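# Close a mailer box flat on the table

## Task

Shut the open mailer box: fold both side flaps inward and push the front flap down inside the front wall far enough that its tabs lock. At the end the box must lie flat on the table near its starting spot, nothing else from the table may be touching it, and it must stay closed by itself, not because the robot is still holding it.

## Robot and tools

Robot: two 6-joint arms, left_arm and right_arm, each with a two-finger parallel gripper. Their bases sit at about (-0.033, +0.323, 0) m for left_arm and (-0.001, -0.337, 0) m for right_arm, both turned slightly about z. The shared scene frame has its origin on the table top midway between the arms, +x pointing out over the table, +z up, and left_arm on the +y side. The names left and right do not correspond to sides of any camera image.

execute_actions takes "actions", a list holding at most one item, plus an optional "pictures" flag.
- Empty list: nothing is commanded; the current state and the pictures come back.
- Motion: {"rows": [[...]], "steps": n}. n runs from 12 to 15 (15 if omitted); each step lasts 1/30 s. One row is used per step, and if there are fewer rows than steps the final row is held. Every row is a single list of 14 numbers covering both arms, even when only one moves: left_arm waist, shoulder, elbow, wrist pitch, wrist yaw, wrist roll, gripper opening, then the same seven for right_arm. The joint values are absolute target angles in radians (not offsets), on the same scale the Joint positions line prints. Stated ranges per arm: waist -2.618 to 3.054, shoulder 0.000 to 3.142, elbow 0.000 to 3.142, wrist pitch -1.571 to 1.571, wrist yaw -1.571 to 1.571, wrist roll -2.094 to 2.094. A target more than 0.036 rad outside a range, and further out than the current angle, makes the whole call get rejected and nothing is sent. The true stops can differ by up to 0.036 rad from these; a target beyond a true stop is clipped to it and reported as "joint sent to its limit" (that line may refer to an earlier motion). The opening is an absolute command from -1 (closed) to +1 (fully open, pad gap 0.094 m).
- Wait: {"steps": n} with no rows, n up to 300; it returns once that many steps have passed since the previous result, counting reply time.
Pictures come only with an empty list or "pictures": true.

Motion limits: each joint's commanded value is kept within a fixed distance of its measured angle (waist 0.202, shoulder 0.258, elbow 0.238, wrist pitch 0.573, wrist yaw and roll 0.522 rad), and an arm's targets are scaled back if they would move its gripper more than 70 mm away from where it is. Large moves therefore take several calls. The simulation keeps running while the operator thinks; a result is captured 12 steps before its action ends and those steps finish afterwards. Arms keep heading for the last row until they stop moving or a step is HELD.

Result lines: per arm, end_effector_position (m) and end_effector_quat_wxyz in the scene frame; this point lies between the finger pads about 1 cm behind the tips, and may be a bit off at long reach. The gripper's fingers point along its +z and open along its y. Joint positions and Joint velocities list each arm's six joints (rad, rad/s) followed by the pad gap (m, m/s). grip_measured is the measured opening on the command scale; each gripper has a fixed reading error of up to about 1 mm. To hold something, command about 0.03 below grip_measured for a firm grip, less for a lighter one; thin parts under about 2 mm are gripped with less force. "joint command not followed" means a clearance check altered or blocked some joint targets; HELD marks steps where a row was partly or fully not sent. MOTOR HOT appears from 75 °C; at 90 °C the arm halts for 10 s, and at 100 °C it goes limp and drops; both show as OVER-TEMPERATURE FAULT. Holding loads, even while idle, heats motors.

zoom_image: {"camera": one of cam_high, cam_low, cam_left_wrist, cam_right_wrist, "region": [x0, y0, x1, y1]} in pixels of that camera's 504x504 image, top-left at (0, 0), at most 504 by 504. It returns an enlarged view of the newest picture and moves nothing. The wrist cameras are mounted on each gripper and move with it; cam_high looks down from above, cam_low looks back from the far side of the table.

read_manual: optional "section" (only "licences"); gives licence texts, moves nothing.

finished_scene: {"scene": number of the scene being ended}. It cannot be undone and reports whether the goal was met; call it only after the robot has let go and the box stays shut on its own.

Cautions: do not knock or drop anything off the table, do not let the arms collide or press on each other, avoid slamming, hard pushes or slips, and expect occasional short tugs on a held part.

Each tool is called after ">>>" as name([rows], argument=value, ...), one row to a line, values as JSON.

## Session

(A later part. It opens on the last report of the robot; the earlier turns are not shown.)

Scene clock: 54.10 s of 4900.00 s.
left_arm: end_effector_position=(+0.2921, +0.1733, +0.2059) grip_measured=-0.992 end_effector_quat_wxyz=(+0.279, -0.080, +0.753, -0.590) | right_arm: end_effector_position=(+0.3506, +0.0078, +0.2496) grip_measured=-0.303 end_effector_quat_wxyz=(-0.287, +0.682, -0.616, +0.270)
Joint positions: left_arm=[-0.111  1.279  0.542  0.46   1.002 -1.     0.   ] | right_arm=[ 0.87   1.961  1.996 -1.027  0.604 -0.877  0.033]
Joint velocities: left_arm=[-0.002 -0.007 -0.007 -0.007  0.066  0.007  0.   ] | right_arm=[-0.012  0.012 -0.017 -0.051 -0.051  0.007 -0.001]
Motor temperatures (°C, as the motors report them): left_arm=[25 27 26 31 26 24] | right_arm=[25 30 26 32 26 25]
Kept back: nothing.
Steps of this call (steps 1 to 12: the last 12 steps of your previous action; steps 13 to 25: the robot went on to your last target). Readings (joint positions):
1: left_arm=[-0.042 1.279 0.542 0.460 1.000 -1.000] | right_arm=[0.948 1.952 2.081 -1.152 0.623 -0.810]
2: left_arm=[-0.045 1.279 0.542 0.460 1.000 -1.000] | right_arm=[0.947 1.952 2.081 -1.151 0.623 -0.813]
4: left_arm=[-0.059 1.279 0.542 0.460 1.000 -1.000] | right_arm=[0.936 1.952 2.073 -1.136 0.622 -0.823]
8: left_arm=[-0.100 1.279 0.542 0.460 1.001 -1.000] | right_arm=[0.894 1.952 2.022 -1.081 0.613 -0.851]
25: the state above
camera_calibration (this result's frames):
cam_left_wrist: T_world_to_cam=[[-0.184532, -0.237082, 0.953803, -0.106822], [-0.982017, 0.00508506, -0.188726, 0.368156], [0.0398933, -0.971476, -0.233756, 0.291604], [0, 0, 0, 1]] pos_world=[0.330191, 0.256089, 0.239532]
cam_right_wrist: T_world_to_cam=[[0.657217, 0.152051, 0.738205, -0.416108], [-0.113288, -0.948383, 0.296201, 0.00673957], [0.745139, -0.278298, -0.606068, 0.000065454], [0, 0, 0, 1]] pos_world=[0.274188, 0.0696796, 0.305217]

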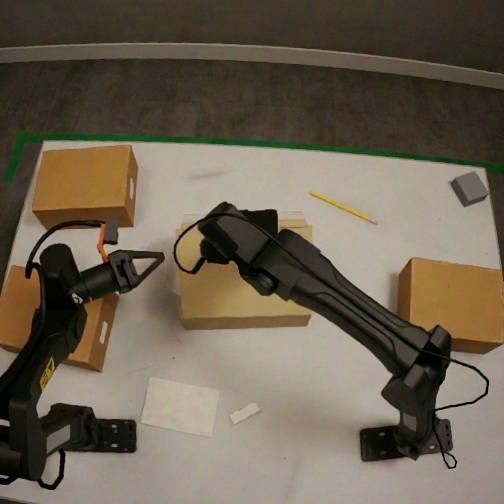

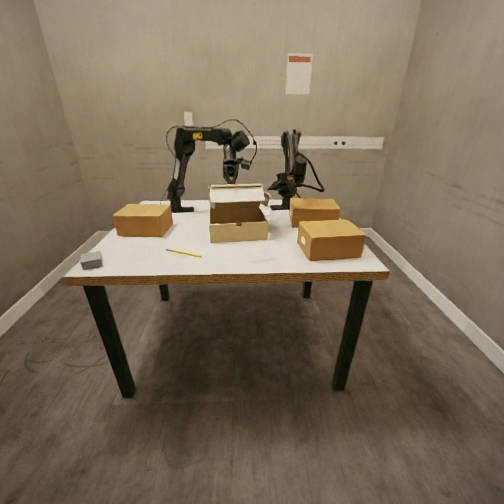

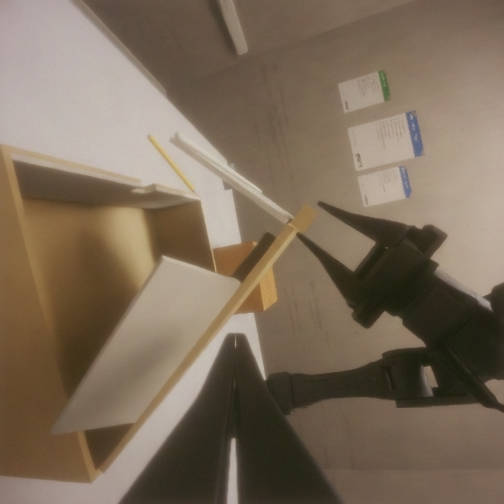

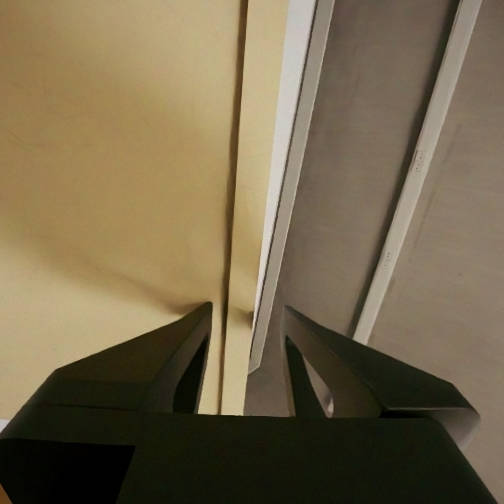

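>>> execute_actions([
  {"rows":[[-0.125,1.29,0.55,0.48,1.01,-1,-1,0.87,1.95,1.99,-1.005,0.6,-0.85,-0.3],[-0.13,1.3,0.55,0.48,1.01,-1,-1,0.87,1.95,1.983,-1.005,0.6,-0.82,-0.3],[-0.13,1.31,0.55,0.49,1.01,-1,-1,0.87,1.95,1.98,-1.005,0.6,-0.8,-0.3],[-0.13,1.32,0.55,0.49,1.01,-1,-1,0.87,1.95,1.98,-1.005,0.6,-0.8,-0.35],[-0.13,1.33,0.55,0.5,1.01,-1,-1,0.87,1.95,1.98,-1.005,0.6,-0.8,-0.42],[-0.13,1.34,0.55,0.5,1.01,-1,-1,0.87,1.95,1.98,-1.005,0.6,-0.8,-0.5],[-0.13,1.35,0.55,0.51,1.01,-1,-1,0.87,1.95,1.98,-1.005,0.6,-0.8,-0.57],[-0.13,1.36,0.55,0.51,1.01,-1,-1,0.87,1.95,1.98,-1.005,0.6,-0.8,-0.64],[-0.13,1.37,0.55,0.52,1.01,-1,-1,0.87,1.95,1.98,-1.005,0.6,-0.8,-0.7],[-0.13,1.38,0.55,0.52,1.01,-1,-1,0.87,1.95,1.98,-1.005,0.6,-0.8,-0.76],[-0.13,1.39,0.55,0.53,1.01,-1,-1,0.87,1.95,1.98,-1.005,0.6,-0.8,-0.81],[-0.13,1.4,0.55,0.53,1.01,-1,-1,0.87,1.95,1.98,-1.005,0.6,-0.8,-0.85]],"steps":12},
])

>>> execute_actions([
  {"steps":25},
], pictures=true)

>>> zoom_image(camera="cam_low", region=[190, 155, 330, 255])

Scene clock: 55.20 s of 4900.00 s.
left_arm: end_effector_position=(+0.2921, +0.1733, +0.2059) grip_measured=-0.992 end_effector_quat_wxyz=(+0.279, -0.080, +0.753, -0.590) | right_arm: end_effector_position=(+0.3507, +0.0080, +0.2498) grip_measured=-0.303 end_effector_quat_wxyz=(-0.287, +0.682, -0.616, +0.271)
Joint positions: left_arm=[-0.111  1.279  0.542  0.46   1.002 -1.     0.   ] | right_arm=[ 0.87   1.961  1.996 -1.026  0.604 -0.878  0.033]
Joint velocities: left_arm=[-0.012  0.012 -0.007 -0.037 -0.007 -0.022 -0.   ] | right_arm=[-0.002  0.017 -0.002 -0.022  0.022  0.007 -0.002]
Motor temperatures (°C, as the motors report them): left_arm=[25 27 26 31 26 24] | right_arm=[25 30 26 32 26 25]
Kept back: the last 12 steps of this action.
Steps of this call (steps 1 to 30: the robot went on to your last target; steps 31 to 33: nothing new was sent). Readings (joint positions):
1: left_arm=[-0.111 1.279 0.542 0.460 1.002 -1.000] | right_arm=[0.870 1.961 1.996 -1.027 0.604 -0.878]
2: left_arm=[-0.111 1.279 0.542 0.460 1.002 -1.000] | right_arm=[0.870 1.961 1.996 -1.026 0.604 -0.878]
4: left_arm=[-0.111 1.279 0.542 0.460 1.002 -1.000] | right_arm=[0.870 1.961 1.996 -1.026 0.604 -0.878]
8: left_arm=[-0.111 1.279 0.542 0.460 1.002 -1.000] | right_arm=[0.870 1.961 1.996 -1.026 0.604 -0.878]
33: the state above

Scene clock: 56.03 s of 4900.00 s.
left_arm: end_effector_position=(+0.3018, +0.1706, +0.1777) grip_measured=-0.992 end_effector_quat_wxyz=(+0.252, -0.097, +0.762, -0.588) | right_arm: end_effector_position=(+0.3503, +0.0075, +0.2458) grip_measured=-0.816 end_effector_quat_wxyz=(-0.292, +0.664, -0.636, +0.262)
Joint positions: left_arm=[-0.119  1.394  0.542  0.509  1.003 -1.     0.   ] | right_arm=[ 0.87   1.961  1.984 -1.022  0.603 -0.816  0.009]
Joint velocities: left_arm=[ 0.002 -0.012 -0.012 -0.051  0.007 -0.007  0.   ] | right_arm=[ 0.007 -0.007 -0.012 -0.051 -0.051 -0.007 -0.   ]
Motor temperatures (°C, as the motors report them): left_arm=[25 27 26 31 26 24] | right_arm=[25 30 26 32 26 25]
Kept back: nothing.
Steps of this call (steps 1 to 12: the last 12 steps of your previous action; steps 13 to 25: the robot went on to your last target). Readings (joint positions):
1: left_arm=[-0.111 1.279 0.542 0.460 1.002 -1.000] | right_arm=[0.870 1.961 1.996 -1.026 0.604 -0.875]
2: left_arm=[-0.112 1.280 0.542 0.460 1.002 -1.000] | right_arm=[0.870 1.961 1.996 -1.026 0.604 -0.868]
4: left_arm=[-0.116 1.291 0.542 0.467 1.003 -1.000] | right_arm=[0.870 1.961 1.992 -1.024 0.604 -0.847]
8: left_arm=[-0.119 1.332 0.542 0.479 1.003 -1.000] | right_arm=[0.870 1.961 1.984 -1.023 0.603 -0.825]
25: the state above
camera_calibration (this result's frames):
cam_left_wrist: T_world_to_cam=[[-0.122057, -0.235988, 0.96406, -0.0996265], [-0.992387, 0.0129337, -0.122478, 0.362371], [0.0164343, -0.97167, -0.23577, 0.289545], [0, 0, 0, 1]] pos_world=[0.342694, 0.253144, 0.208694]
cam_right_wrist: T_world_to_cam=[[0.668169, 0.095694, 0.73783, -0.416322], [-0.151294, -0.953498, 0.260675, 0.0295787], [0.728465, -0.285804, -0.62262, 0.00782568], [0, 0, 0, 1]] pos_world=[0.276948, 0.0702794, 0.304337]

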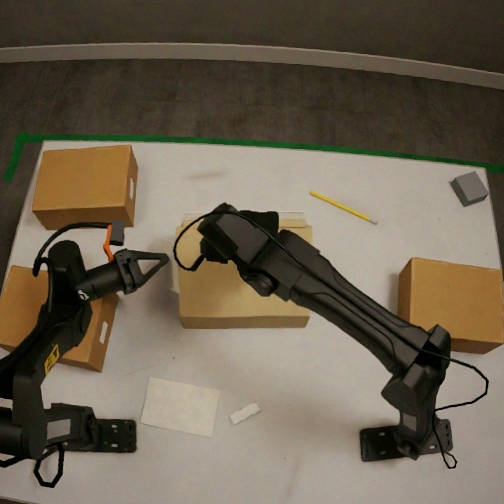

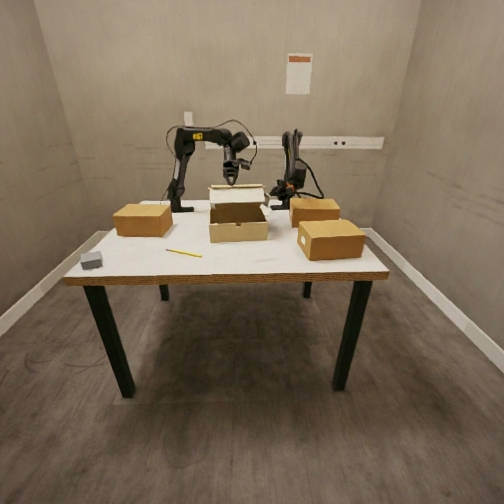

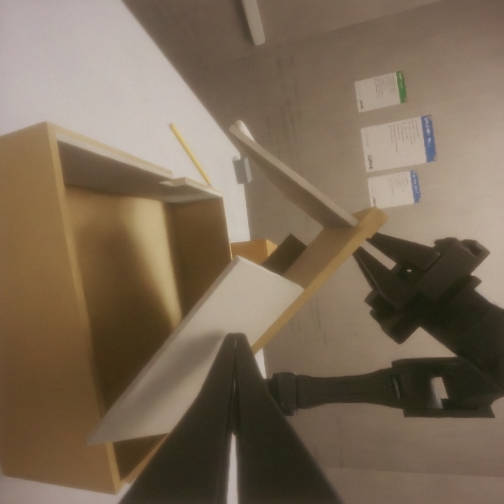

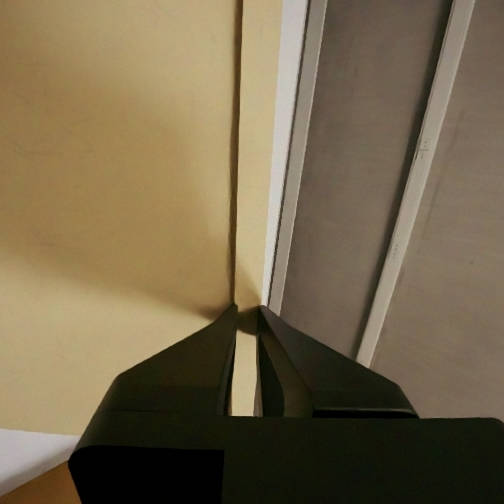

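Region (190, 155, 330, 255) of cam_low's 504x504 image, scaled by 3.600, with more detail than that image has; it fills the top 360 rows of this view, and the rest is white.

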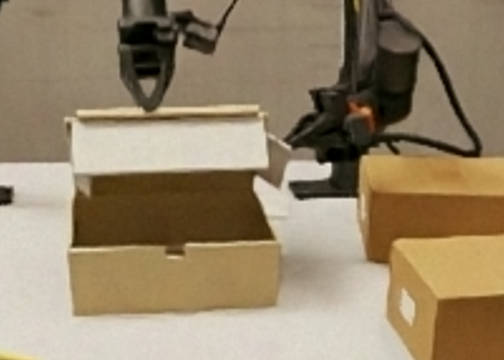

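>>> execute_actions([
  {"rows":[[-0.11,1.41,0.55,0.53,1.01,-1,-1,0.875,1.95,1.98,-1.005,0.59,-0.83,-0.85],[-0.095,1.42,0.55,0.53,1.01,-1,-1,0.88,1.95,1.98,-1.005,0.58,-0.85,-0.85],[-0.09,1.43,0.55,0.53,1.01,-1,-1,0.885,1.95,1.98,-1.005,0.57,-0.87,-0.85],[-0.09,1.445,0.55,0.53,1.01,-1,-1,0.89,1.95,1.98,-1.005,0.56,-0.88,-0.85],[-0.09,1.46,0.55,0.535,1.01,-1,-1,0.89,1.95,1.98,-1.005,0.56,-0.88,-0.85],[-0.09,1.475,0.55,0.54,1.01,-1,-1,0.89,1.95,1.98,-1.005,0.56,-0.88,-0.85],[-0.1,1.49,0.55,0.545,1.01,-1,-1,0.89,1.95,1.98,-1.005,0.55,-0.88,-0.85],[-0.11,1.505,0.55,0.55,1.01,-1,-1,0.89,1.95,1.98,-1.005,0.55,-0.88,-0.85],[-0.12,1.52,0.55,0.555,1.01,-1,-1,0.89,1.95,1.98,-1.005,0.55,-0.88,-0.85],[-0.13,1.53,0.55,0.56,1.01,-1,-1,0.89,1.95,1.98,-1.005,0.55,-0.88,-0.85],[-0.14,1.54,0.55,0.56,1.01,-1,-1,0.89,1.95,1.98,-1.005,0.55,-0.88,-0.85]],"steps":12},
])

>>> execute_actions([
  {"steps":24},
], pictures=true)

>>> zoom_image(camera="cam_low", region=[190, 155, 330, 255])

Scene clock: 57.07 s of 4900.00 s.
left_arm: end_effector_position=(+0.3019, +0.1706, +0.1778) grip_measured=-0.992 end_effector_quat_wxyz=(+0.252, -0.097, +0.762, -0.588) | right_arm: end_effector_position=(+0.3503, +0.0075, +0.2458) grip_measured=-0.816 end_effector_quat_wxyz=(-0.292, +0.664, -0.636, +0.262)
Joint positions: left_arm=[-0.119  1.394  0.542  0.51   1.003 -1.     0.   ] | right_arm=[ 0.87   1.961  1.984 -1.022  0.603 -0.816  0.009]
Joint velocities: left_arm=[ 0.002 -0.002  0.002  0.022  0.022 -0.007  0.   ] | right_arm=[ 0.002 -0.017  0.007 -0.066  0.022 -0.022 -0.   ]
Motor temperatures (°C, as the motors report them): left_arm=[25 27 26 31 26 24] | right_arm=[25 30 26 32 26 25]
Kept back: the last 12 steps of this action.
Steps of this call (steps 1 to 30: the robot went on to your last target; step 31: nothing new was sent). Readings (joint positions):
1: left_arm=[-0.119 1.394 0.542 0.509 1.003 -1.000] | right_arm=[0.870 1.961 1.984 -1.022 0.603 -0.816]
2: left_arm=[-0.119 1.394 0.542 0.509 1.003 -1.000] | right_arm=[0.870 1.961 1.984 -1.022 0.603 -0.816]
4: left_arm=[-0.119 1.394 0.542 0.509 1.003 -1.000] | right_arm=[0.870 1.961 1.984 -1.022 0.603 -0.816]
8: left_arm=[-0.119 1.394 0.542 0.509 1.003 -1.000] | right_arm=[0.870 1.961 1.984 -1.022 0.603 -0.816]
31: the state above

Scene clock: 57.87 s of 4900.00 s.
left_arm: end_effector_position=(+0.3102, +0.1705, +0.1457) grip_measured=-0.992 end_effector_quat_wxyz=(+0.223, -0.116, +0.770, -0.586) | right_arm: end_effector_position=(+0.3475, +0.0112, +0.2441) grip_measured=-0.816 end_effector_quat_wxyz=(-0.287, +0.683, -0.620, +0.258)
Joint positions: left_arm=[-0.117  1.523  0.542  0.566  1.009 -1.001  0.   ] | right_arm=[ 0.872  1.961  1.984 -1.021  0.582 -0.861  0.009]
Joint velocities: left_arm=[-0.002  0.002 -0.022 -0.007 -0.007  0.022 -0.   ] | right_arm=[ 0.002 -0.017 -0.007  0.007  0.066  0.022 -0.001]
Motor temperatures (°C, as the motors report them): left_arm=[25 27 26 31 26 24] | right_arm=[25 30 25 32 26 25]
Kept back: nothing.
Steps of this call (steps 1 to 12: the last 12 steps of your previous action; steps 13 to 24: the robot went on to your last target). Readings (joint positions):
1: left_arm=[-0.119 1.394 0.542 0.510 1.003 -1.000] | right_arm=[0.870 1.961 1.984 -1.022 0.603 -0.818]
2: left_arm=[-0.117 1.396 0.542 0.510 1.003 -1.000] | right_arm=[0.870 1.961 1.984 -1.022 0.602 -0.823]
4: left_arm=[-0.109 1.409 0.542 0.515 1.004 -1.000] | right_arm=[0.870 1.961 1.984 -1.022 0.596 -0.839]
8: left_arm=[-0.101 1.462 0.542 0.533 1.007 -1.000] | right_arm=[0.872 1.961 1.984 -1.021 0.584 -0.856]
24: the state above
camera_calibration (this result's frames):
cam_left_wrist: T_world_to_cam=[[-0.0541286, -0.233578, 0.97083, -0.0902739], [-0.998524, 0.0170842, -0.0515622, 0.357666], [-0.00454201, -0.972188, -0.234158, 0.288051], [0, 0, 0, 1]] pos_world=[0.35356, 0.252843, 0.173532]
cam_right_wrist: T_world_to_cam=[[0.671075, 0.142397, 0.727586, -0.412611], [-0.10463, -0.95337, 0.283088, 0.0114429], [0.73397, -0.266101, -0.624883, 0.0083056], [0, 0, 0, 1]] pos_world=[0.271994, 0.071874, 0.302161]

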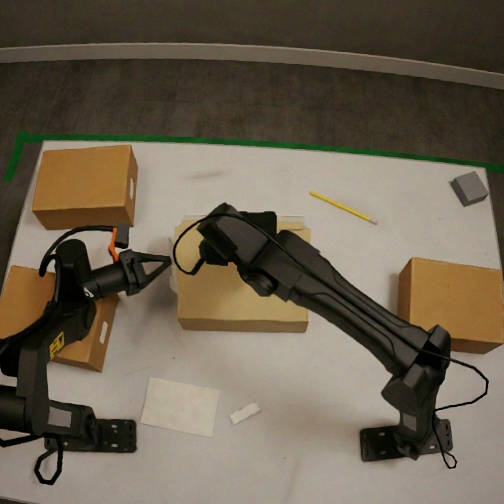

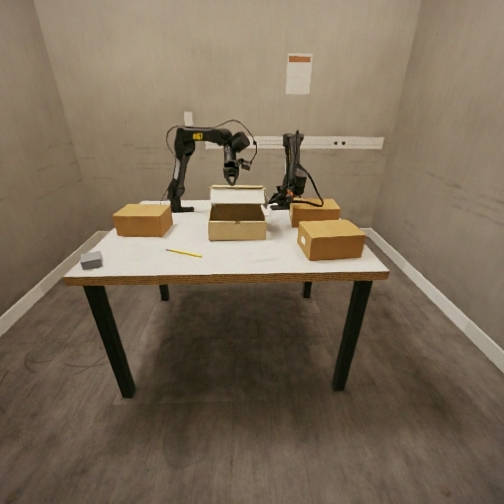

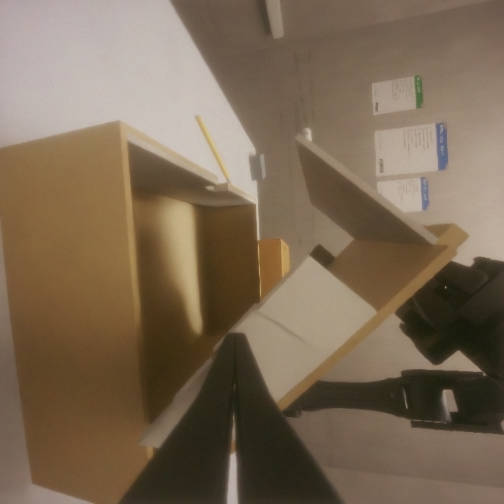

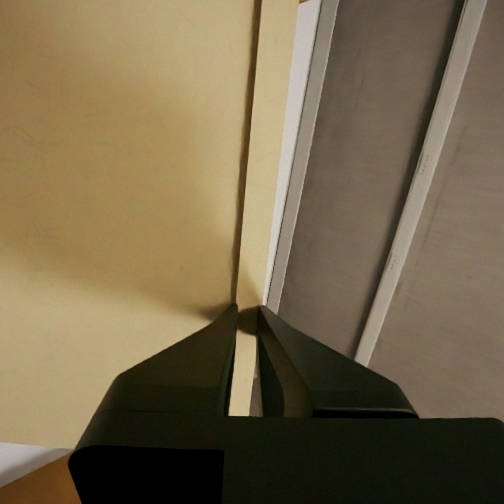

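Region (190, 155, 330, 255) of cam_low's 504x504 image, scaled by 3.600, with more detail than that image has; it fills the top 360 rows of this view, and the rest is white.

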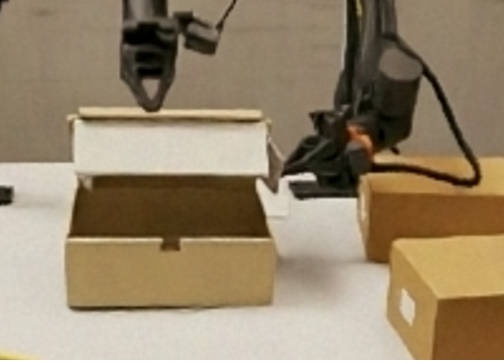

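>>> execute_actions([
  {"rows":[[-0.155,1.54,0.57,0.58,1.02,-1,-1,0.89,1.95,1.98,-1.005,0.55,-0.87,-0.85],[-0.17,1.545,0.58,0.585,1.02,-1,-1,0.89,1.95,1.98,-1.005,0.55,-0.86,-0.85],[-0.185,1.55,0.585,0.59,1.02,-1,-1,0.89,1.95,1.98,-1.005,0.55,-0.85,-0.85],[-0.2,1.555,0.59,0.59,1.02,-1,-1,0.89,1.95,1.98,-1.005,0.55,-0.84,-0.85],[-0.21,1.56,0.595,0.595,1.02,-1,-1,0.89,1.95,1.98,-1.005,0.55,-0.83,-0.85],[-0.22,1.565,0.6,0.595,1.02,-1,-1,0.89,1.95,1.98,-1.005,0.55,-0.82,-0.85],[-0.23,1.57,0.605,0.6,1.02,-1,-1,0.89,1.95,1.98,-1.005,0.56,-0.81,-0.85],[-0.24,1.575,0.61,0.6,1.02,-1,-1,0.89,1.95,1.98,-1.005,0.56,-0.8,-0.85],[-0.25,1.575,0.615,0.6,1.02,-1,-1,0.89,1.95,1.98,-1.005,0.57,-0.79,-0.85],[-0.26,1.575,0.62,0.6,1.02,-1,-1,0.89,1.95,1.98,-1.005,0.57,-0.78,-0.85],[-0.27,1.575,0.625,0.6,1.02,-1,-1,0.89,1.95,1.98,-1.005,0.58,-0.77,-0.85],[-0.28,1.575,0.63,0.6,1.02,-1,-1,0.89,1.95,1.98,-1.005,0.58,-0.77,-0.85]],"steps":12},
])

>>> execute_actions([
  {"steps":24},
], pictures=true)

>>> zoom_image(camera="cam_low", region=[190, 155, 330, 255])

Scene clock: 59.03 s of 4900.00 s.
left_arm: end_effector_position=(+0.3102, +0.1705, +0.1457) grip_measured=-0.992 end_effector_quat_wxyz=(+0.223, -0.116, +0.770, -0.586) | right_arm: end_effector_position=(+0.3475, +0.0112, +0.2441) grip_measured=-0.816 end_effector_quat_wxyz=(-0.287, +0.683, -0.620, +0.258)
Joint positions: left_arm=[-0.117  1.523  0.542  0.566  1.009 -1.001  0.   ] | right_arm=[ 0.872  1.961  1.984 -1.021  0.582 -0.861  0.009]
Joint velocities: left_arm=[-0.002  0.002 -0.007  0.007 -0.081 -0.051  0.   ] | right_arm=[-0.002 -0.007 -0.012  0.037 -0.066  0.051 -0.001]
Motor temperatures (°C, as the motors report them): left_arm=[25 26 26 31 26 24] | right_arm=[25 30 25 32 26 25]
Kept back: the last 12 steps of this action.
Steps of this call (steps 1 to 15: the robot went on to your last target; steps 16 to 35: nothing new was sent). Readings (joint positions):
1: left_arm=[-0.117 1.523 0.542 0.566 1.009 -1.001] | right_arm=[0.872 1.961 1.984 -1.021 0.582 -0.861]
2: left_arm=[-0.117 1.523 0.542 0.566 1.009 -1.001] | right_arm=[0.872 1.961 1.984 -1.021 0.582 -0.861]
4: left_arm=[-0.117 1.523 0.542 0.566 1.009 -1.001] | right_arm=[0.872 1.961 1.984 -1.021 0.582 -0.861]
8: left_arm=[-0.117 1.523 0.542 0.566 1.009 -1.001] | right_arm=[0.872 1.961 1.984 -1.021 0.582 -0.861]
35: the state above

Scene clock: 59.83 s of 4900.00 s.
left_arm: end_effector_position=(+0.3053, +0.1248, +0.1507) grip_measured=-0.992 end_effector_quat_wxyz=(+0.198, -0.064, +0.775, -0.596) | right_arm: end_effector_position=(+0.3472, +0.0014, +0.2432) grip_measured=-0.816 end_effector_quat_wxyz=(-0.278, +0.665, -0.639, +0.269)
Joint positions: left_arm=[-0.252  1.569  0.602  0.576  0.988 -1.001  0.   ] | right_arm=[ 0.872  1.961  1.984 -1.056  0.618 -0.802  0.009]
Joint velocities: left_arm=[ 0.007  0.007  0.002  0.007 -0.081  0.022 -0.001] | right_arm=[ 0.007 -0.002 -0.007 -0.007 -0.007  0.007  0.001]
Motor temperatures (°C, as the motors report them): left_arm=[25 26 26 31 26 24] | right_arm=[25 30 25 32 26 25]
Kept back: nothing.
Steps of this call (steps 1 to 12: the last 12 steps of your previous action; steps 13 to 24: the robot went on to your last target). Readings (joint positions):
1: left_arm=[-0.119 1.523 0.543 0.568 1.009 -1.001] | right_arm=[0.872 1.961 1.984 -1.021 0.583 -0.861]
2: left_arm=[-0.123 1.524 0.546 0.568 1.008 -1.001] | right_arm=[0.872 1.961 1.984 -1.021 0.585 -0.861]
4: left_arm=[-0.144 1.532 0.556 0.570 1.004 -1.001] | right_arm=[0.872 1.961 1.984 -1.022 0.592 -0.856]
8: left_arm=[-0.193 1.556 0.576 0.575 0.998 -1.001] | right_arm=[0.872 1.961 1.984 -1.033 0.601 -0.839]
24: the state above
camera_calibration (this result's frames):
cam_left_wrist: T_world_to_cam=[[-0.103815, -0.230827, 0.967441, -0.0907778], [-0.988367, 0.132637, -0.0744145, 0.33973], [-0.111142, -0.963912, -0.241912, 0.277525], [0, 0, 0, 1]] pos_world=[0.357199, 0.201495, 0.18024]
cam_right_wrist: T_world_to_cam=[[0.676351, 0.104437, 0.729138, -0.412515], [-0.162575, -0.944319, 0.286063, 0.0217222], [0.718414, -0.312018, -0.621712, 0.00999571], [0, 0, 0, 1]] pos_world=[0.275355, 0.0667133, 0.300781]

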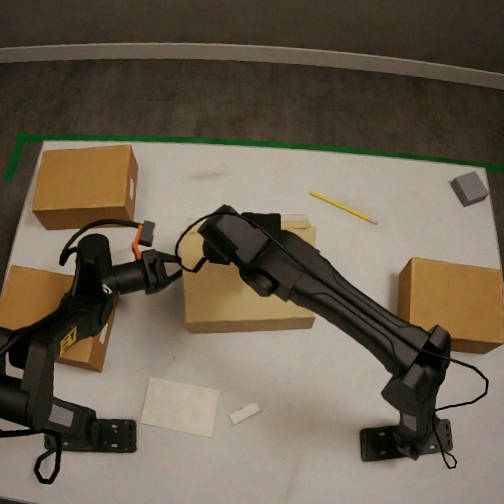

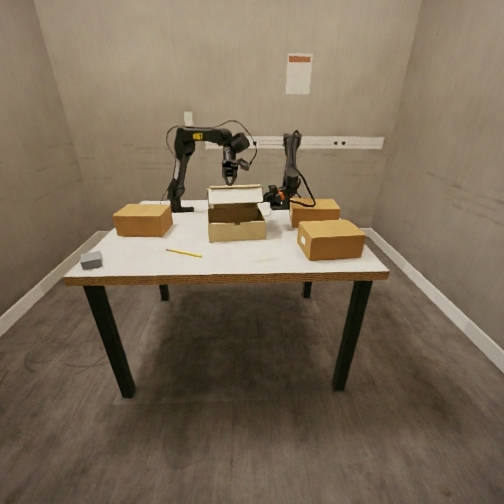

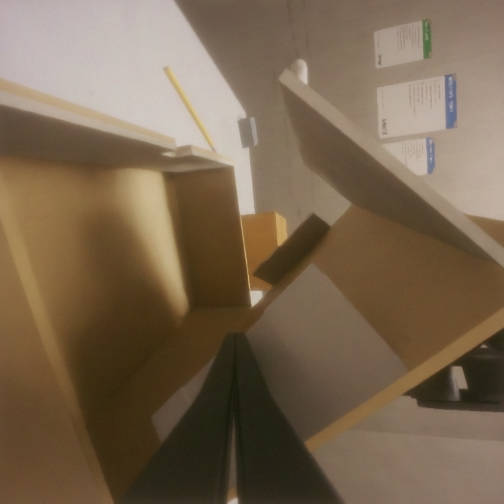

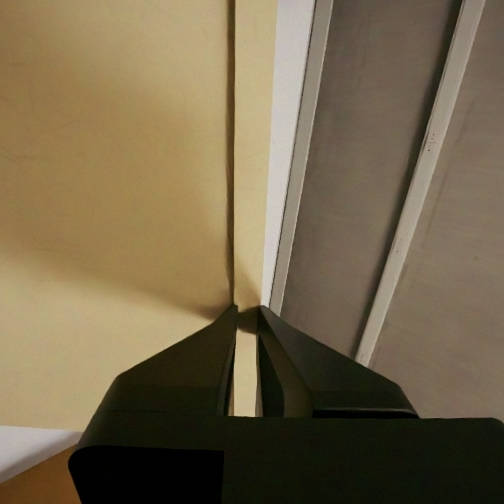

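Region (190, 155, 330, 255) of cam_low's 504x504 image, scaled by 3.600, with more detail than that image has; it fills the top 360 rows of this view, and the rest is white.

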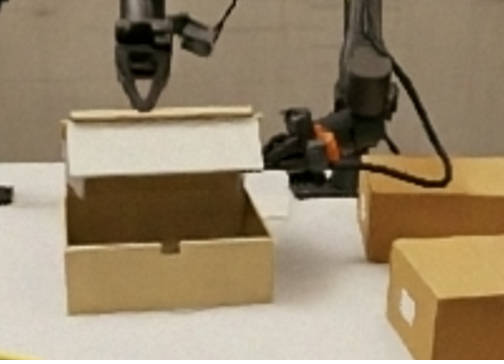

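A bit more overfold (right arm pulls the box back), then withdraw.

>>> execute_actions([
  {"rows":[[-0.285,1.575,0.635,0.6,1.03,-1,-1,0.89,1.95,1.98,-0.99,0.57,-0.77,-0.85],[-0.29,1.575,0.64,0.6,1.04,-1,-1,0.89,1.95,1.98,-0.98,0.56,-0.77,-0.85],[-0.295,1.575,0.64,0.6,1.05,-1,-1,0.89,1.95,1.98,-0.97,0.55,-0.77,-0.85],[-0.3,1.575,0.64,0.6,1.05,-1,-1,0.89,1.95,1.98,-0.96,0.55,-0.77,-0.85]],"steps":12},
])

>>> execute_actions([
  {"rows":[[-0.27,1.585,0.64,0.6,1.01,-1,-1,0.88,1.95,1.98,-0.98,0.57,-0.78,-0.85],[-0.25,1.595,0.64,0.6,0.99,-1,-1,0.87,1.95,1.98,-1.0,0.59,-0.79,-0.85],[-0.23,1.6,0.64,0.6,0.98,-1,-1,0.87,1.95,1.98,-1.0,0.6,-0.8,-0.85],[-0.2,1.6,0.64,0.6,0.98,-1,-1,0.87,1.95,1.98,-1.0,0.6,-0.8,-0.85],[-0.17,1.6,0.64,0.6,0.98,-1,-1,0.87,1.95,1.98,-1.0,0.6,-0.8,-0.85],[-0.14,1.59,0.64,0.6,0.98,-1,-1,0.87,1.95,1.98,-1.0,0.6,-0.8,-0.85],[-0.11,1.57,0.65,0.6,0.98,-1,-1,0.87,1.95,1.98,-1.0,0.6,-0.8,-0.85],[-0.09,1.54,0.66,0.6,0.98,-1,-1,0.87,1.95,1.98,-1.0,0.6,-0.8,-0.85],[-0.07,1.51,0.67,0.6,0.98,-1,-1,0.87,1.95,1.98,-1.0,0.6,-0.8,-0.85]],"steps":12},
])

>>> execute_actions([
  {"steps":24},
], pictures=true)

>>> zoom_image(camera="cam_low", region=[190, 155, 330, 255])

Scene clock: 60.93 s of 4900.00 s.
left_arm: end_effector_position=(+0.3053, +0.1248, +0.1507) grip_measured=-0.992 end_effector_quat_wxyz=(+0.198, -0.064, +0.775, -0.596) | right_arm: end_effector_position=(+0.3472, +0.0014, +0.2432) grip_measured=-0.816 end_effector_quat_wxyz=(-0.278, +0.664, -0.639, +0.269)
Joint positions: left_arm=[-0.252  1.569  0.602  0.576  0.988 -1.001  0.   ] | right_arm=[ 0.872  1.961  1.984 -1.056  0.618 -0.802  0.009]
Joint velocities: left_arm=[-0.002 -0.007 -0.017  0.095 -0.037  0.051 -0.002] | right_arm=[-0.022 -0.007 -0.002 -0.022  0.022  0.007 -0.   ]
Motor temperatures (°C, as the motors report them): left_arm=[25 26 26 31 26 24] | right_arm=[25 30 25 33 26 25]
Kept back: the last 12 steps of this action.
Steps of this call (steps 1 to 15: the robot went on to your last target; steps 16 to 33: nothing new was sent). Readings (joint positions):
1: left_arm=[-0.252 1.569 0.602 0.576 0.988 -1.001] | right_arm=[0.872 1.961 1.984 -1.056 0.618 -0.802]
2: left_arm=[-0.252 1.569 0.602 0.576 0.988 -1.001] | right_arm=[0.872 1.961 1.984 -1.056 0.618 -0.802]
4: left_arm=[-0.252 1.569 0.602 0.576 0.988 -1.001] | right_arm=[0.872 1.961 1.984 -1.056 0.618 -0.802]
8: left_arm=[-0.252 1.569 0.602 0.576 0.988 -1.001] | right_arm=[0.872 1.961 1.984 -1.056 0.618 -0.802]
33: the state above

Scene clock: 61.33 s of 4900.00 s.
left_arm: end_effector_position=(+0.3021, +0.1175, +0.1539) grip_measured=-0.992 end_effector_quat_wxyz=(+0.193, -0.052, +0.774, -0.601) | right_arm: end_effector_position=(+0.3461, +0.0036, +0.2422) grip_measured=-0.816 end_effector_quat_wxyz=(-0.280, +0.667, -0.639, +0.262)
Joint positions: left_arm=[-0.272  1.569  0.61   0.576  0.995 -1.001  0.   ] | right_arm=[ 0.872  1.961  1.984 -1.053  0.603 -0.801  0.009]
Joint velocities: left_arm=[ 0.022 -0.002 -0.007  0.081  0.051  0.022 -0.   ] | right_arm=[-0.007 -0.012  0.002 -0.022 -0.022  0.037  0.001]
Motor temperatures (°C, as the motors report them): left_arm=[25 26 26 31 26 24] | right_arm=[25 30 25 33 26 25]
Kept back: the last 12 steps of this action.
Steps of this call (steps 1 to 12: the last 12 steps of your previous action). Readings (joint positions):
1: left_arm=[-0.253 1.569 0.602 0.576 0.988 -1.001] | right_arm=[0.872 1.961 1.984 -1.056 0.617 -0.801]
2: left_arm=[-0.254 1.569 0.603 0.576 0.988 -1.001] | right_arm=[0.872 1.961 1.984 -1.056 0.617 -0.801]
4: left_arm=[-0.260 1.569 0.607 0.576 0.990 -1.001] | right_arm=[0.872 1.961 1.984 -1.055 0.614 -0.801]
8: left_arm=[-0.272 1.569 0.610 0.576 0.994 -1.001] | right_arm=[0.872 1.961 1.984 -1.053 0.605 -0.801]
12: the state above

Scene clock: 62.13 s of 4900.00 s.
left_arm: end_effector_position=(+0.3476, +0.1918, +0.1844) grip_measured=-0.992 end_effector_quat_wxyz=(+0.296, -0.108, +0.753, -0.577) | right_arm: end_effector_position=(+0.3482, +0.0071, +0.2445) grip_measured=-0.816 end_effector_quat_wxyz=(-0.289, +0.664, -0.638, +0.260)
Joint positions: left_arm=[-0.069  1.53   0.652  0.593  0.975 -1.001  0.   ] | right_arm=[ 0.872  1.961  1.984 -1.032  0.601 -0.806  0.009]
Joint velocities: left_arm=[ 0.002 -0.007 -0.002 -0.037 -0.051 -0.007 -0.   ] | right_arm=[-0.002  0.002 -0.012  0.022 -0.007  0.007 -0.001]
Motor temperatures (°C, as the motors report them): left_arm=[25 26 26 31 26 24] | right_arm=[25 30 25 33 26 25]
Kept back: nothing.
Steps of this call (steps 1 to 12: the last 12 steps of your previous action; steps 13 to 24: the robot went on to your last target). Readings (joint positions):
1: left_arm=[-0.272 1.570 0.610 0.576 0.993 -1.001] | right_arm=[0.872 1.961 1.984 -1.053 0.603 -0.802]
2: left_arm=[-0.269 1.574 0.611 0.576 0.990 -1.001] | right_arm=[0.872 1.961 1.984 -1.053 0.602 -0.804]
4: left_arm=[-0.251 1.585 0.614 0.578 0.986 -1.001] | right_arm=[0.872 1.961 1.984 -1.051 0.601 -0.806]
8: left_arm=[-0.150 1.589 0.618 0.578 0.984 -1.001] | right_arm=[0.872 1.961 1.984 -1.037 0.601 -0.806]
24: the state above
camera_calibration (this result's frames):
cam_left_wrist: T_world_to_cam=[[-0.158568, -0.255244, 0.953785, -0.0772772], [-0.981807, -0.0614409, -0.179669, 0.429537], [0.104461, -0.964923, -0.240858, 0.280023], [0, 0, 0, 1]] pos_world=[0.380218, 0.276867, 0.218326]
cam_right_wrist: T_world_to_cam=[[0.673895, 0.093724, 0.732858, -0.414676], [-0.152418, -0.952949, 0.262026, 0.0293407], [0.722934, -0.288279, -0.627902, 0.0116768], [0, 0, 0, 1]] pos_world=[0.275479, 0.0701914, 0.303543]

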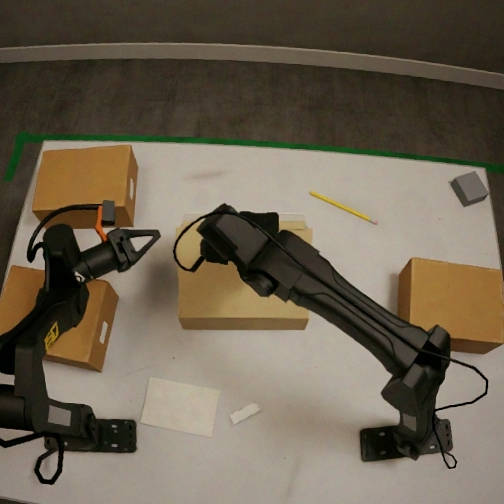

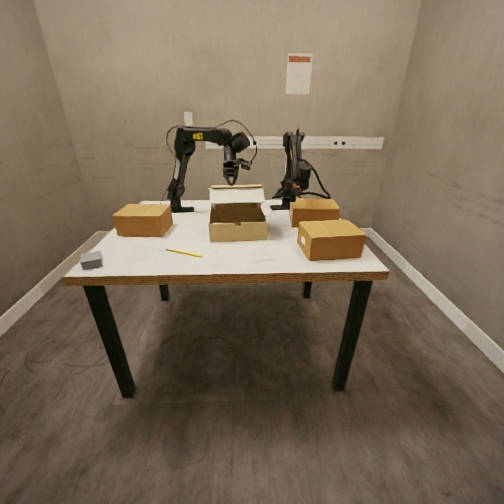

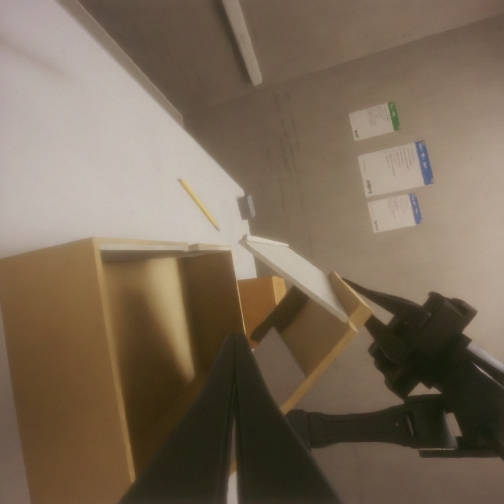

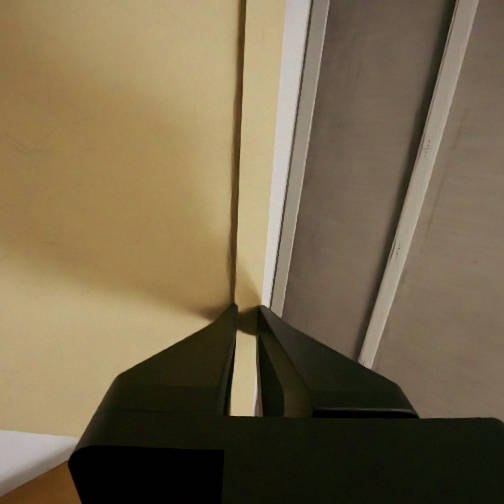

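Region (190, 155, 330, 255) of cam_low's 504x504 image, scaled by 3.600, with more detail than that image has; it fills the top 360 rows of this view, and the rest is white.

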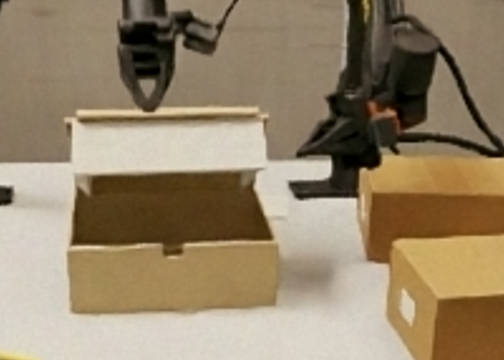

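>>> execute_actions([
  {"rows":[[-0.04,1.52,0.76,0.5,1.0,-0.93,-1,0.87,1.95,1.98,-1.0,0.6,-0.8,-0.6],[-0.01,1.54,0.86,0.41,1.02,-0.86,-1,0.87,1.95,1.99,-1.0,0.6,-0.8,-0.4],[0.02,1.57,0.96,0.32,1.04,-0.79,-1,0.88,1.95,2.02,-1.03,0.61,-0.8,-0.3],[0.04,1.6,1.06,0.23,1.06,-0.72,-1,0.9,1.94,2.05,-1.07,0.62,-0.8,-0.3],[0.05,1.64,1.16,0.14,1.09,-0.65,-1,0.92,1.93,2.08,-1.11,0.63,-0.8,-0.3],[0.05,1.68,1.26,0.05,1.12,-0.58,-1,0.94,1.92,2.1,-1.15,0.64,-0.75,-0.3],[0.05,1.73,1.36,-0.04,1.15,-0.51,-1,0.95,1.92,2.11,-1.16,0.65,-0.6,-0.3],[0.05,1.78,1.46,-0.13,1.18,-0.44,-1,0.96,1.92,2.11,-1.16,0.65,-0.42,-0.3],[0.05,1.83,1.55,-0.22,1.21,-0.37,-1,0.97,1.92,2.11,-1.16,0.65,-0.24,-0.3],[0.05,1.88,1.64,-0.31,1.23,-0.3,-1,0.975,1.92,2.11,-1.16,0.65,-0.06,-0.3],[0.05,1.93,1.73,-0.4,1.25,-0.23,-1,0.975,1.92,2.11,-1.16,0.65,0.12,-0.3],[0.05,1.98,1.81,-0.48,1.27,-0.16,-1,0.975,1.92,2.11,-1.16,0.65,0.3,-0.3],[0.05,2.03,1.89,-0.56,1.29,-0.1,-1,0.975,1.92,2.11,-1.16,0.65,0.48,-0.3],[0.05,2.08,1.96,-0.64,1.31,-0.05,-1,0.975,1.92,2.11,-1.16,0.65,0.66,-0.3],[0.05,2.13,2.02,-0.7,1.31,0,-1,0.975,1.92,2.11,-1.16,0.65,0.84,-0.3]],"steps":15},
])

>>> execute_actions([
  {"rows":[[0.05,2.14,2.02,-0.7,1.31,0,-1,0.975,1.92,2.11,-1.16,0.65,0.84,-0.3],[0.04,2.15,2.02,-0.7,1.31,0,-1,0.975,1.92,2.11,-1.16,0.65,0.84,-0.3],[0.03,2.16,2.02,-0.7,1.31,0,-1,0.975,1.92,2.11,-1.16,0.65,0.84,-0.3],[0.01,2.17,2.02,-0.7,1.31,0,-1,0.975,1.92,2.11,-1.16,0.65,0.84,-0.3],[-0.01,2.18,2.02,-0.7,1.31,0,-1,0.975,1.92,2.11,-1.16,0.65,0.84,-0.1],[-0.03,2.19,2.02,-0.7,1.31,0,-1,0.975,1.92,2.11,-1.16,0.65,0.84,0.1],[-0.05,2.2,2.02,-0.7,1.31,0,-1,0.975,1.93,2.1,-1.15,0.65,0.84,0.3],[-0.07,2.2,2.02,-0.7,1.31,0,-1,0.975,1.94,2.09,-1.14,0.65,0.84,0.5],[-0.09,2.2,2.02,-0.7,1.31,0,-1,0.975,1.95,2.08,-1.13,0.65,0.84,0.7],[-0.11,2.2,2.02,-0.7,1.31,0,-1,0.975,1.96,2.07,-1.12,0.65,0.84,0.9],[-0.13,2.2,2.02,-0.7,1.31,0,-1,0.975,1.97,2.06,-1.11,0.65,0.84,1],[-0.15,2.2,2.02,-0.7,1.31,0,-1,0.975,1.97,2.05,-1.11,0.65,0.84,1]],"steps":12},
])

>>> execute_actions([
  {"steps":28},
], pictures=true)

Scene clock: 66.67 s of 4900.00 s.
left_arm: end_effector_position=(+0.3623, +0.1981, +0.1996) grip_measured=-0.992 end_effector_quat_wxyz=(+0.301, -0.093, +0.758, -0.571) | right_arm: end_effector_position=(+0.3486, +0.0077, +0.2453) grip_measured=-0.365 end_effector_quat_wxyz=(-0.291, +0.664, -0.639, +0.260)
Joint positions: left_arm=[-0.047  1.547  0.758  0.476  1.002 -0.941  0.   ] | right_arm=[ 0.872  1.961  1.985 -1.029  0.601 -0.806  0.03 ]
Joint velocities: left_arm=[ 0.442  0.457  1.985 -1.546  0.374  0.945 -0.002] | right_arm=[ 0.002 -0.007  0.051 -0.007 -0.095 -0.037  0.126]
Motor temperatures (°C, as the motors report them): left_arm=[25 26 26 31 26 24] | right_arm=[25 30 25 33 26 25]
Steps of this call (steps 1 to 15: the robot went on to your last target; steps 16 to 90: nothing new was sent; then 1.43 s passed at rest; steps 91 to 93: the first 3 steps of this action). Readings (joint positions):
91: left_arm=[-0.067 1.530 0.664 0.573 0.980 -0.992] | right_arm=[0.872 1.961 1.984 -1.031 0.601 -0.806]
92: left_arm=[-0.061 1.534 0.699 0.528 0.989 -0.972] | right_arm=[0.872 1.961 1.984 -1.030 0.601 -0.806]
93: the state above

Scene clock: 67.07 s of 4900.00 s.
left_arm: end_effector_position=(+0.4844, +0.2385, +0.2740) grip_measured=-0.992 end_effector_quat_wxyz=(+0.352, +0.108, +0.765, -0.528) | right_arm: end_effector_position=(+0.3062, +0.0303, +0.2845) grip_measured=-0.303 end_effector_quat_wxyz=(+0.389, -0.411, +0.816, -0.115)
Joint positions: left_arm=[ 0.053  2.036  1.775 -0.352  1.225 -0.258  0.   ] | right_arm=[ 0.981  1.935  2.089 -1.13   0.626 -0.039  0.033]
Joint velocities: left_arm=[-0.012  1.56   2.4   -2.249  0.476  1.692 -0.001] | right_arm=[ 0.012 -0.002  0.002 -0.125  0.037  2.777 -0.001]
Motor temperatures (°C, as the motors report them): left_arm=[25 26 26 31 26 24] | right_arm=[25 30 25 33 26 25]
Kept back: the last 12 steps of this action.
Steps of this call (steps 1 to 12: the last 12 steps of your previous action). Readings (joint positions):
1: left_arm=[-0.027 1.566 0.833 0.425 1.013 -0.903] | right_arm=[0.873 1.961 1.992 -1.035 0.602 -0.806]
2: left_arm=[-0.004 1.589 0.914 0.373 1.026 -0.858] | right_arm=[0.878 1.962 2.005 -1.049 0.604 -0.806]
4: left_arm=[0.034 1.647 1.084 0.256 1.057 -0.753] | right_arm=[0.898 1.962 2.044 -1.086 0.615 -0.769]
8: left_arm=[0.053 1.823 1.436 -0.031 1.144 -0.509] | right_arm=[0.961 1.942 2.085 -1.116 0.626 -0.432]
12: the state above

Scene clock: 68.00 s of 4900.00 s.
left_arm: end_effector_position=(+0.4608, +0.1290, +0.2439) grip_measured=-0.992 end_effector_quat_wxyz=(+0.245, +0.212, +0.751, -0.576) | right_arm: end_effector_position=(+0.3088, +0.0333, +0.2481) grip_measured=+1.000 end_effector_quat_wxyz=(+0.383, -0.042, +0.923, +0.023)
Joint positions: left_arm=[-0.156  2.207  1.993 -0.689  1.291 -0.01   0.   ] | right_arm=[ 0.981  1.986  2.048 -1.127  0.632  0.832  0.094]
Joint velocities: left_arm=[ 0.002 -0.002 -0.007  0.007  0.022 -0.007 -0.   ] | right_arm=[-0.007  0.017 -0.002 -0.022 -0.007  0.007  0.   ]
Motor temperatures (°C, as the motors report them): left_arm=[25 27 27 31 26 24] | right_arm=[25 30 25 33 26 25]
Kept back: nothing.
Steps of this call (steps 1 to 12: the last 12 steps of your previous action; steps 13 to 28: the robot went on to your last target). Readings (joint positions):
1: left_arm=[0.053 2.086 1.856 -0.422 1.238 -0.208] | right_arm=[0.981 1.935 2.089 -1.134 0.628 0.059]
2: left_arm=[0.053 2.127 1.917 -0.471 1.246 -0.169] | right_arm=[0.981 1.935 2.089 -1.138 0.628 0.158]
4: left_arm=[0.050 2.166 1.973 -0.544 1.258 -0.111] | right_arm=[0.981 1.935 2.089 -1.141 0.629 0.355]
8: left_arm=[0.004 2.190 1.992 -0.629 1.274 -0.051] | right_arm=[0.981 1.935 2.089 -1.144 0.630 0.637]
28: the state above
camera_calibration (this result's frames):
cam_left_wrist: T_world_to_cam=[[-0.56295, -0.214335, 0.798215, 0.0869401], [-0.768295, 0.491702, -0.409818, 0.433812], [-0.304646, -0.843972, -0.441476, 0.443735], [0, 0, 0, 1]] pos_world=[0.517421, 0.179829, 0.304286]
cam_right_wrist: T_world_to_cam=[[0.1312, -0.989445, 0.061528, -0.0230142], [-0.893781, -0.144909, -0.424449, 0.419692], [0.428884, 0.00069513, -0.903359, 0.199495], [0, 0, 0, 1]] pos_world=[0.292572, 0.0379071, 0.359769]

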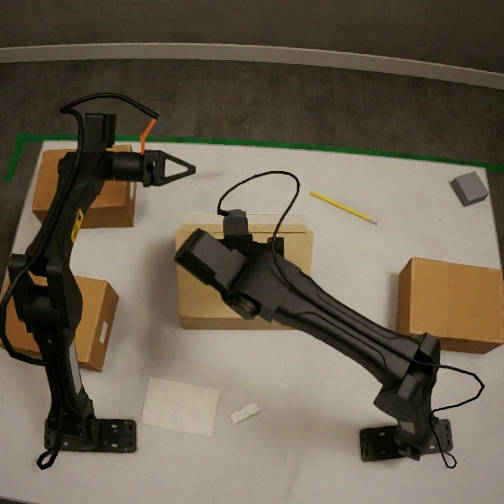

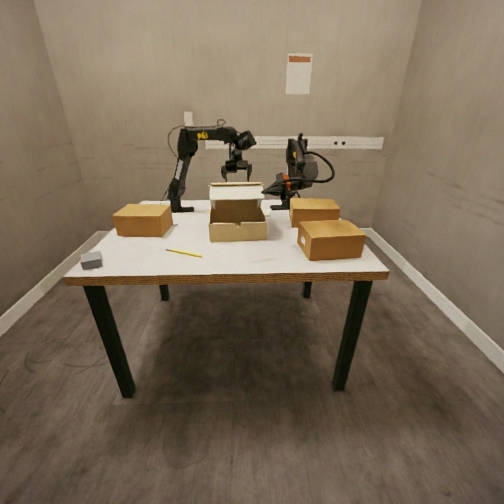

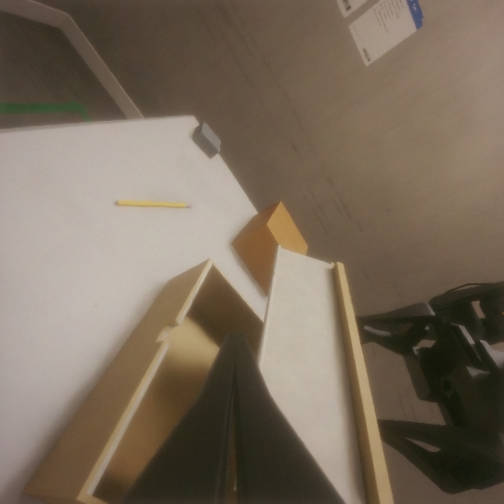

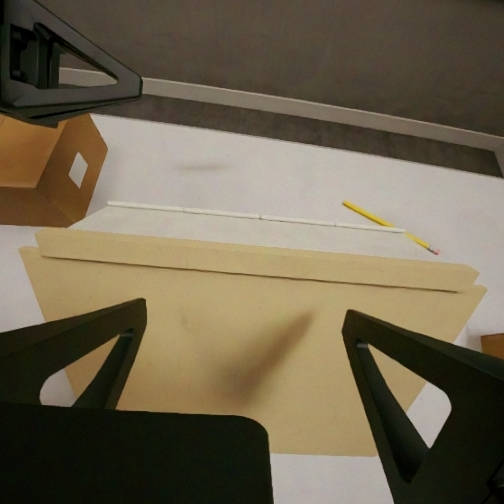

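>>> execute_actions([
  {"rows":[[-0.16,2.21,2.02,-0.7,1.31,0,-1,0.965,1.975,2.04,-1.09,0.645,0.83,1],[-0.17,2.22,2.02,-0.7,1.31,0,-1,0.955,1.98,2.03,-1.07,0.64,0.82,1],[-0.18,2.235,2.02,-0.7,1.31,0,-1,0.945,1.985,2.015,-1.05,0.635,0.815,1],[-0.19,2.25,2.02,-0.7,1.31,0,-1,0.935,1.99,2.0,-1.03,0.63,0.81,1],[-0.2,2.265,2.02,-0.7,1.31,0,-1,0.925,1.995,1.99,-1.01,0.625,0.8,1],[-0.2,2.28,2.02,-0.7,1.31,0,-1,0.917,2.0,1.975,-0.985,0.62,0.79,1],[-0.2,2.295,2.02,-0.7,1.31,0,-1,0.91,2.005,1.96,-0.96,0.615,0.785,1],[-0.2,2.31,2.02,-0.7,1.31,0,-1,0.9,2.01,1.95,-0.94,0.61,0.78,1],[-0.2,2.325,2.02,-0.7,1.31,0,-1,0.893,2.015,1.935,-0.915,0.605,0.77,1],[-0.2,2.34,2.02,-0.7,1.31,0,-1,0.885,2.02,1.92,-0.89,0.6,0.76,1],[-0.2,2.355,2.02,-0.7,1.31,0,-1,0.878,2.025,1.905,-0.86,0.6,0.755,1],[-0.2,2.37,2.02,-0.7,1.31,0,-1,0.87,2.03,1.89,-0.835,0.6,0.75,1]],"steps":12},
])

>>> execute_actions([
  {"steps":28},
], pictures=true)

>>> zoom_image(camera="cam_low", region=[190, 155, 330, 255])

Scene clock: 69.07 s of 4900.00 s.
left_arm: end_effector_position=(+0.4607, +0.1290, +0.2437) grip_measured=-0.992 end_effector_quat_wxyz=(+0.245, +0.212, +0.751, -0.576) | right_arm: end_effector_position=(+0.3088, +0.0333, +0.2481) grip_measured=+1.000 end_effector_quat_wxyz=(+0.383, -0.041, +0.923, +0.024)
Joint positions: left_arm=[-0.156  2.207  1.993 -0.69   1.291 -0.01   0.   ] | right_arm=[ 0.981  1.986  2.048 -1.127  0.632  0.834  0.094]
Joint velocities: left_arm=[-0.017 -0.007  0.002 -0.022 -0.037 -0.022 -0.001] | right_arm=[ 0.007 -0.007 -0.002 -0.007 -0.007 -0.051  0.   ]
Motor temperatures (°C, as the motors report them): left_arm=[25 27 27 31 26 24] | right_arm=[25 30 25 33 26 25]
Kept back: the last 12 steps of this action.
Steps of this call (steps 1 to 30: the robot went on to your last target; steps 31 to 32: nothing new was sent). Readings (joint positions):
1: left_arm=[-0.156 2.207 1.993 -0.689 1.291 -0.010] | right_arm=[0.981 1.986 2.048 -1.127 0.632 0.833]
2: left_arm=[-0.156 2.207 1.993 -0.690 1.291 -0.010] | right_arm=[0.981 1.986 2.048 -1.127 0.632 0.833]
4: left_arm=[-0.156 2.207 1.993 -0.690 1.291 -0.010] | right_arm=[0.981 1.986 2.048 -1.127 0.632 0.834]
8: left_arm=[-0.156 2.207 1.993 -0.690 1.291 -0.010] | right_arm=[0.981 1.986 2.048 -1.127 0.632 0.834]
32: the state above

Scene clock: 70.00 s of 4900.00 s.
left_arm: end_effector_position=(+0.4674, +0.1073, +0.1533) grip_measured=-0.992 end_effector_quat_wxyz=(+0.160, +0.174, +0.770, -0.593) | right_arm: end_effector_position=(+0.3631, +0.0302, +0.1869) grip_measured=+1.000 end_effector_quat_wxyz=(+0.384, -0.024, +0.923, +0.016)
Joint positions: left_arm=[-0.198  2.396  2.003 -0.7    1.291 -0.009  0.   ] | right_arm=[ 0.872  2.05   1.887 -0.856  0.597  0.756  0.094]
Joint velocities: left_arm=[-0.002  0.002 -0.007 -0.007  0.037  0.022 -0.   ] | right_arm=[ 0.012 -0.027 -0.002  0.037 -0.022  0.037  0.   ]
Motor temperatures (°C, as the motors report them): left_arm=[25 27 27 31 26 24] | right_arm=[25 30 25 33 26 25]
Kept back: nothing.
Steps of this call (steps 1 to 12: the last 12 steps of your previous action; steps 13 to 28: the robot went on to your last target). Readings (joint positions):
1: left_arm=[-0.156 2.207 1.993 -0.690 1.291 -0.010] | right_arm=[0.981 1.986 2.048 -1.125 0.632 0.834]
2: left_arm=[-0.156 2.208 1.993 -0.690 1.291 -0.010] | right_arm=[0.979 1.986 2.046 -1.119 0.632 0.833]
4: left_arm=[-0.159 2.216 1.996 -0.690 1.293 -0.010] | right_arm=[0.970 1.986 2.032 -1.094 0.631 0.828]
8: left_arm=[-0.181 2.264 2.003 -0.690 1.295 -0.009] | right_arm=[0.931 1.993 1.980 -1.030 0.622 0.808]
28: the state above
camera_calibration (this result's frames):
cam_left_wrist: T_world_to_cam=[[-0.41239, -0.205062, 0.887628, 0.0732887], [-0.809711, 0.529023, -0.253974, 0.403981], [-0.417496, -0.823459, -0.384205, 0.429203], [0, 0, 0, 1]] pos_world=[0.536522, 0.154744, 0.202449]
cam_right_wrist: T_world_to_cam=[[0.0936266, -0.993698, 0.0616273, -0.0156851], [-0.89785, -0.11102, -0.426076, 0.442514], [0.430232, -0.01544, -0.902586, 0.120819], [0, 0, 0, 1]] pos_world=[0.346799, 0.0354072, 0.298561]

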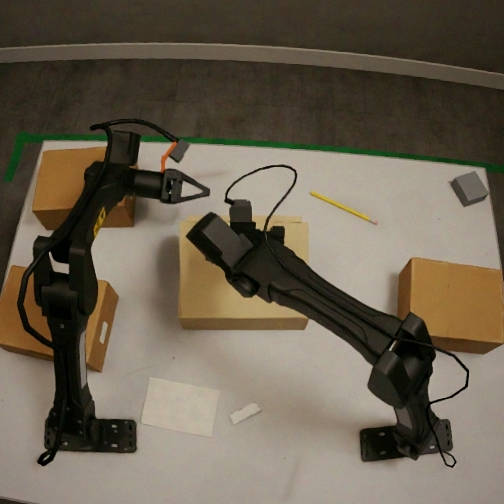

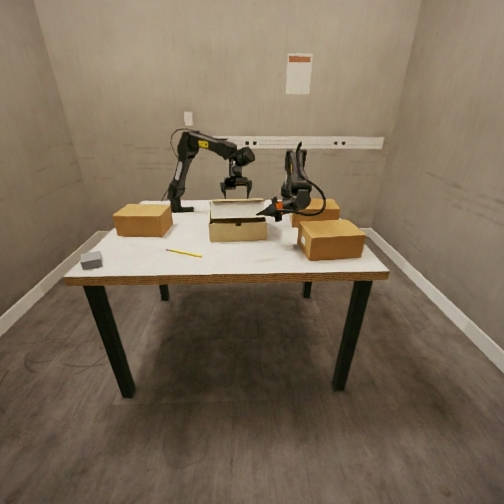

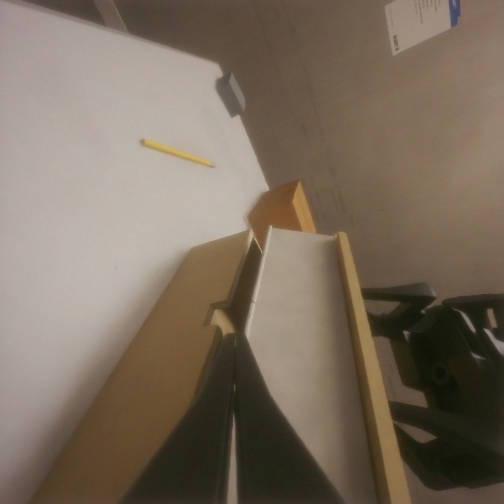

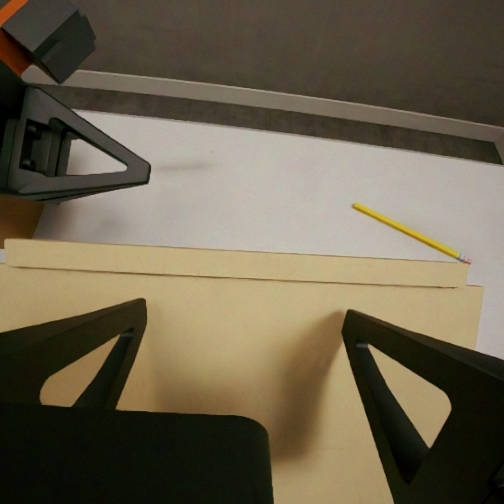

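Region (190, 155, 330, 255) of cam_low's 504x504 image, scaled by 3.600, with more detail than that image has; it fills the top 360 rows of this view, and the rest is white.

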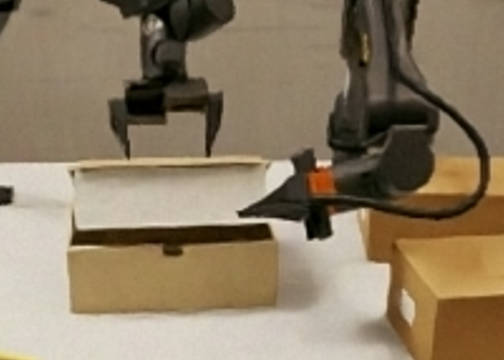

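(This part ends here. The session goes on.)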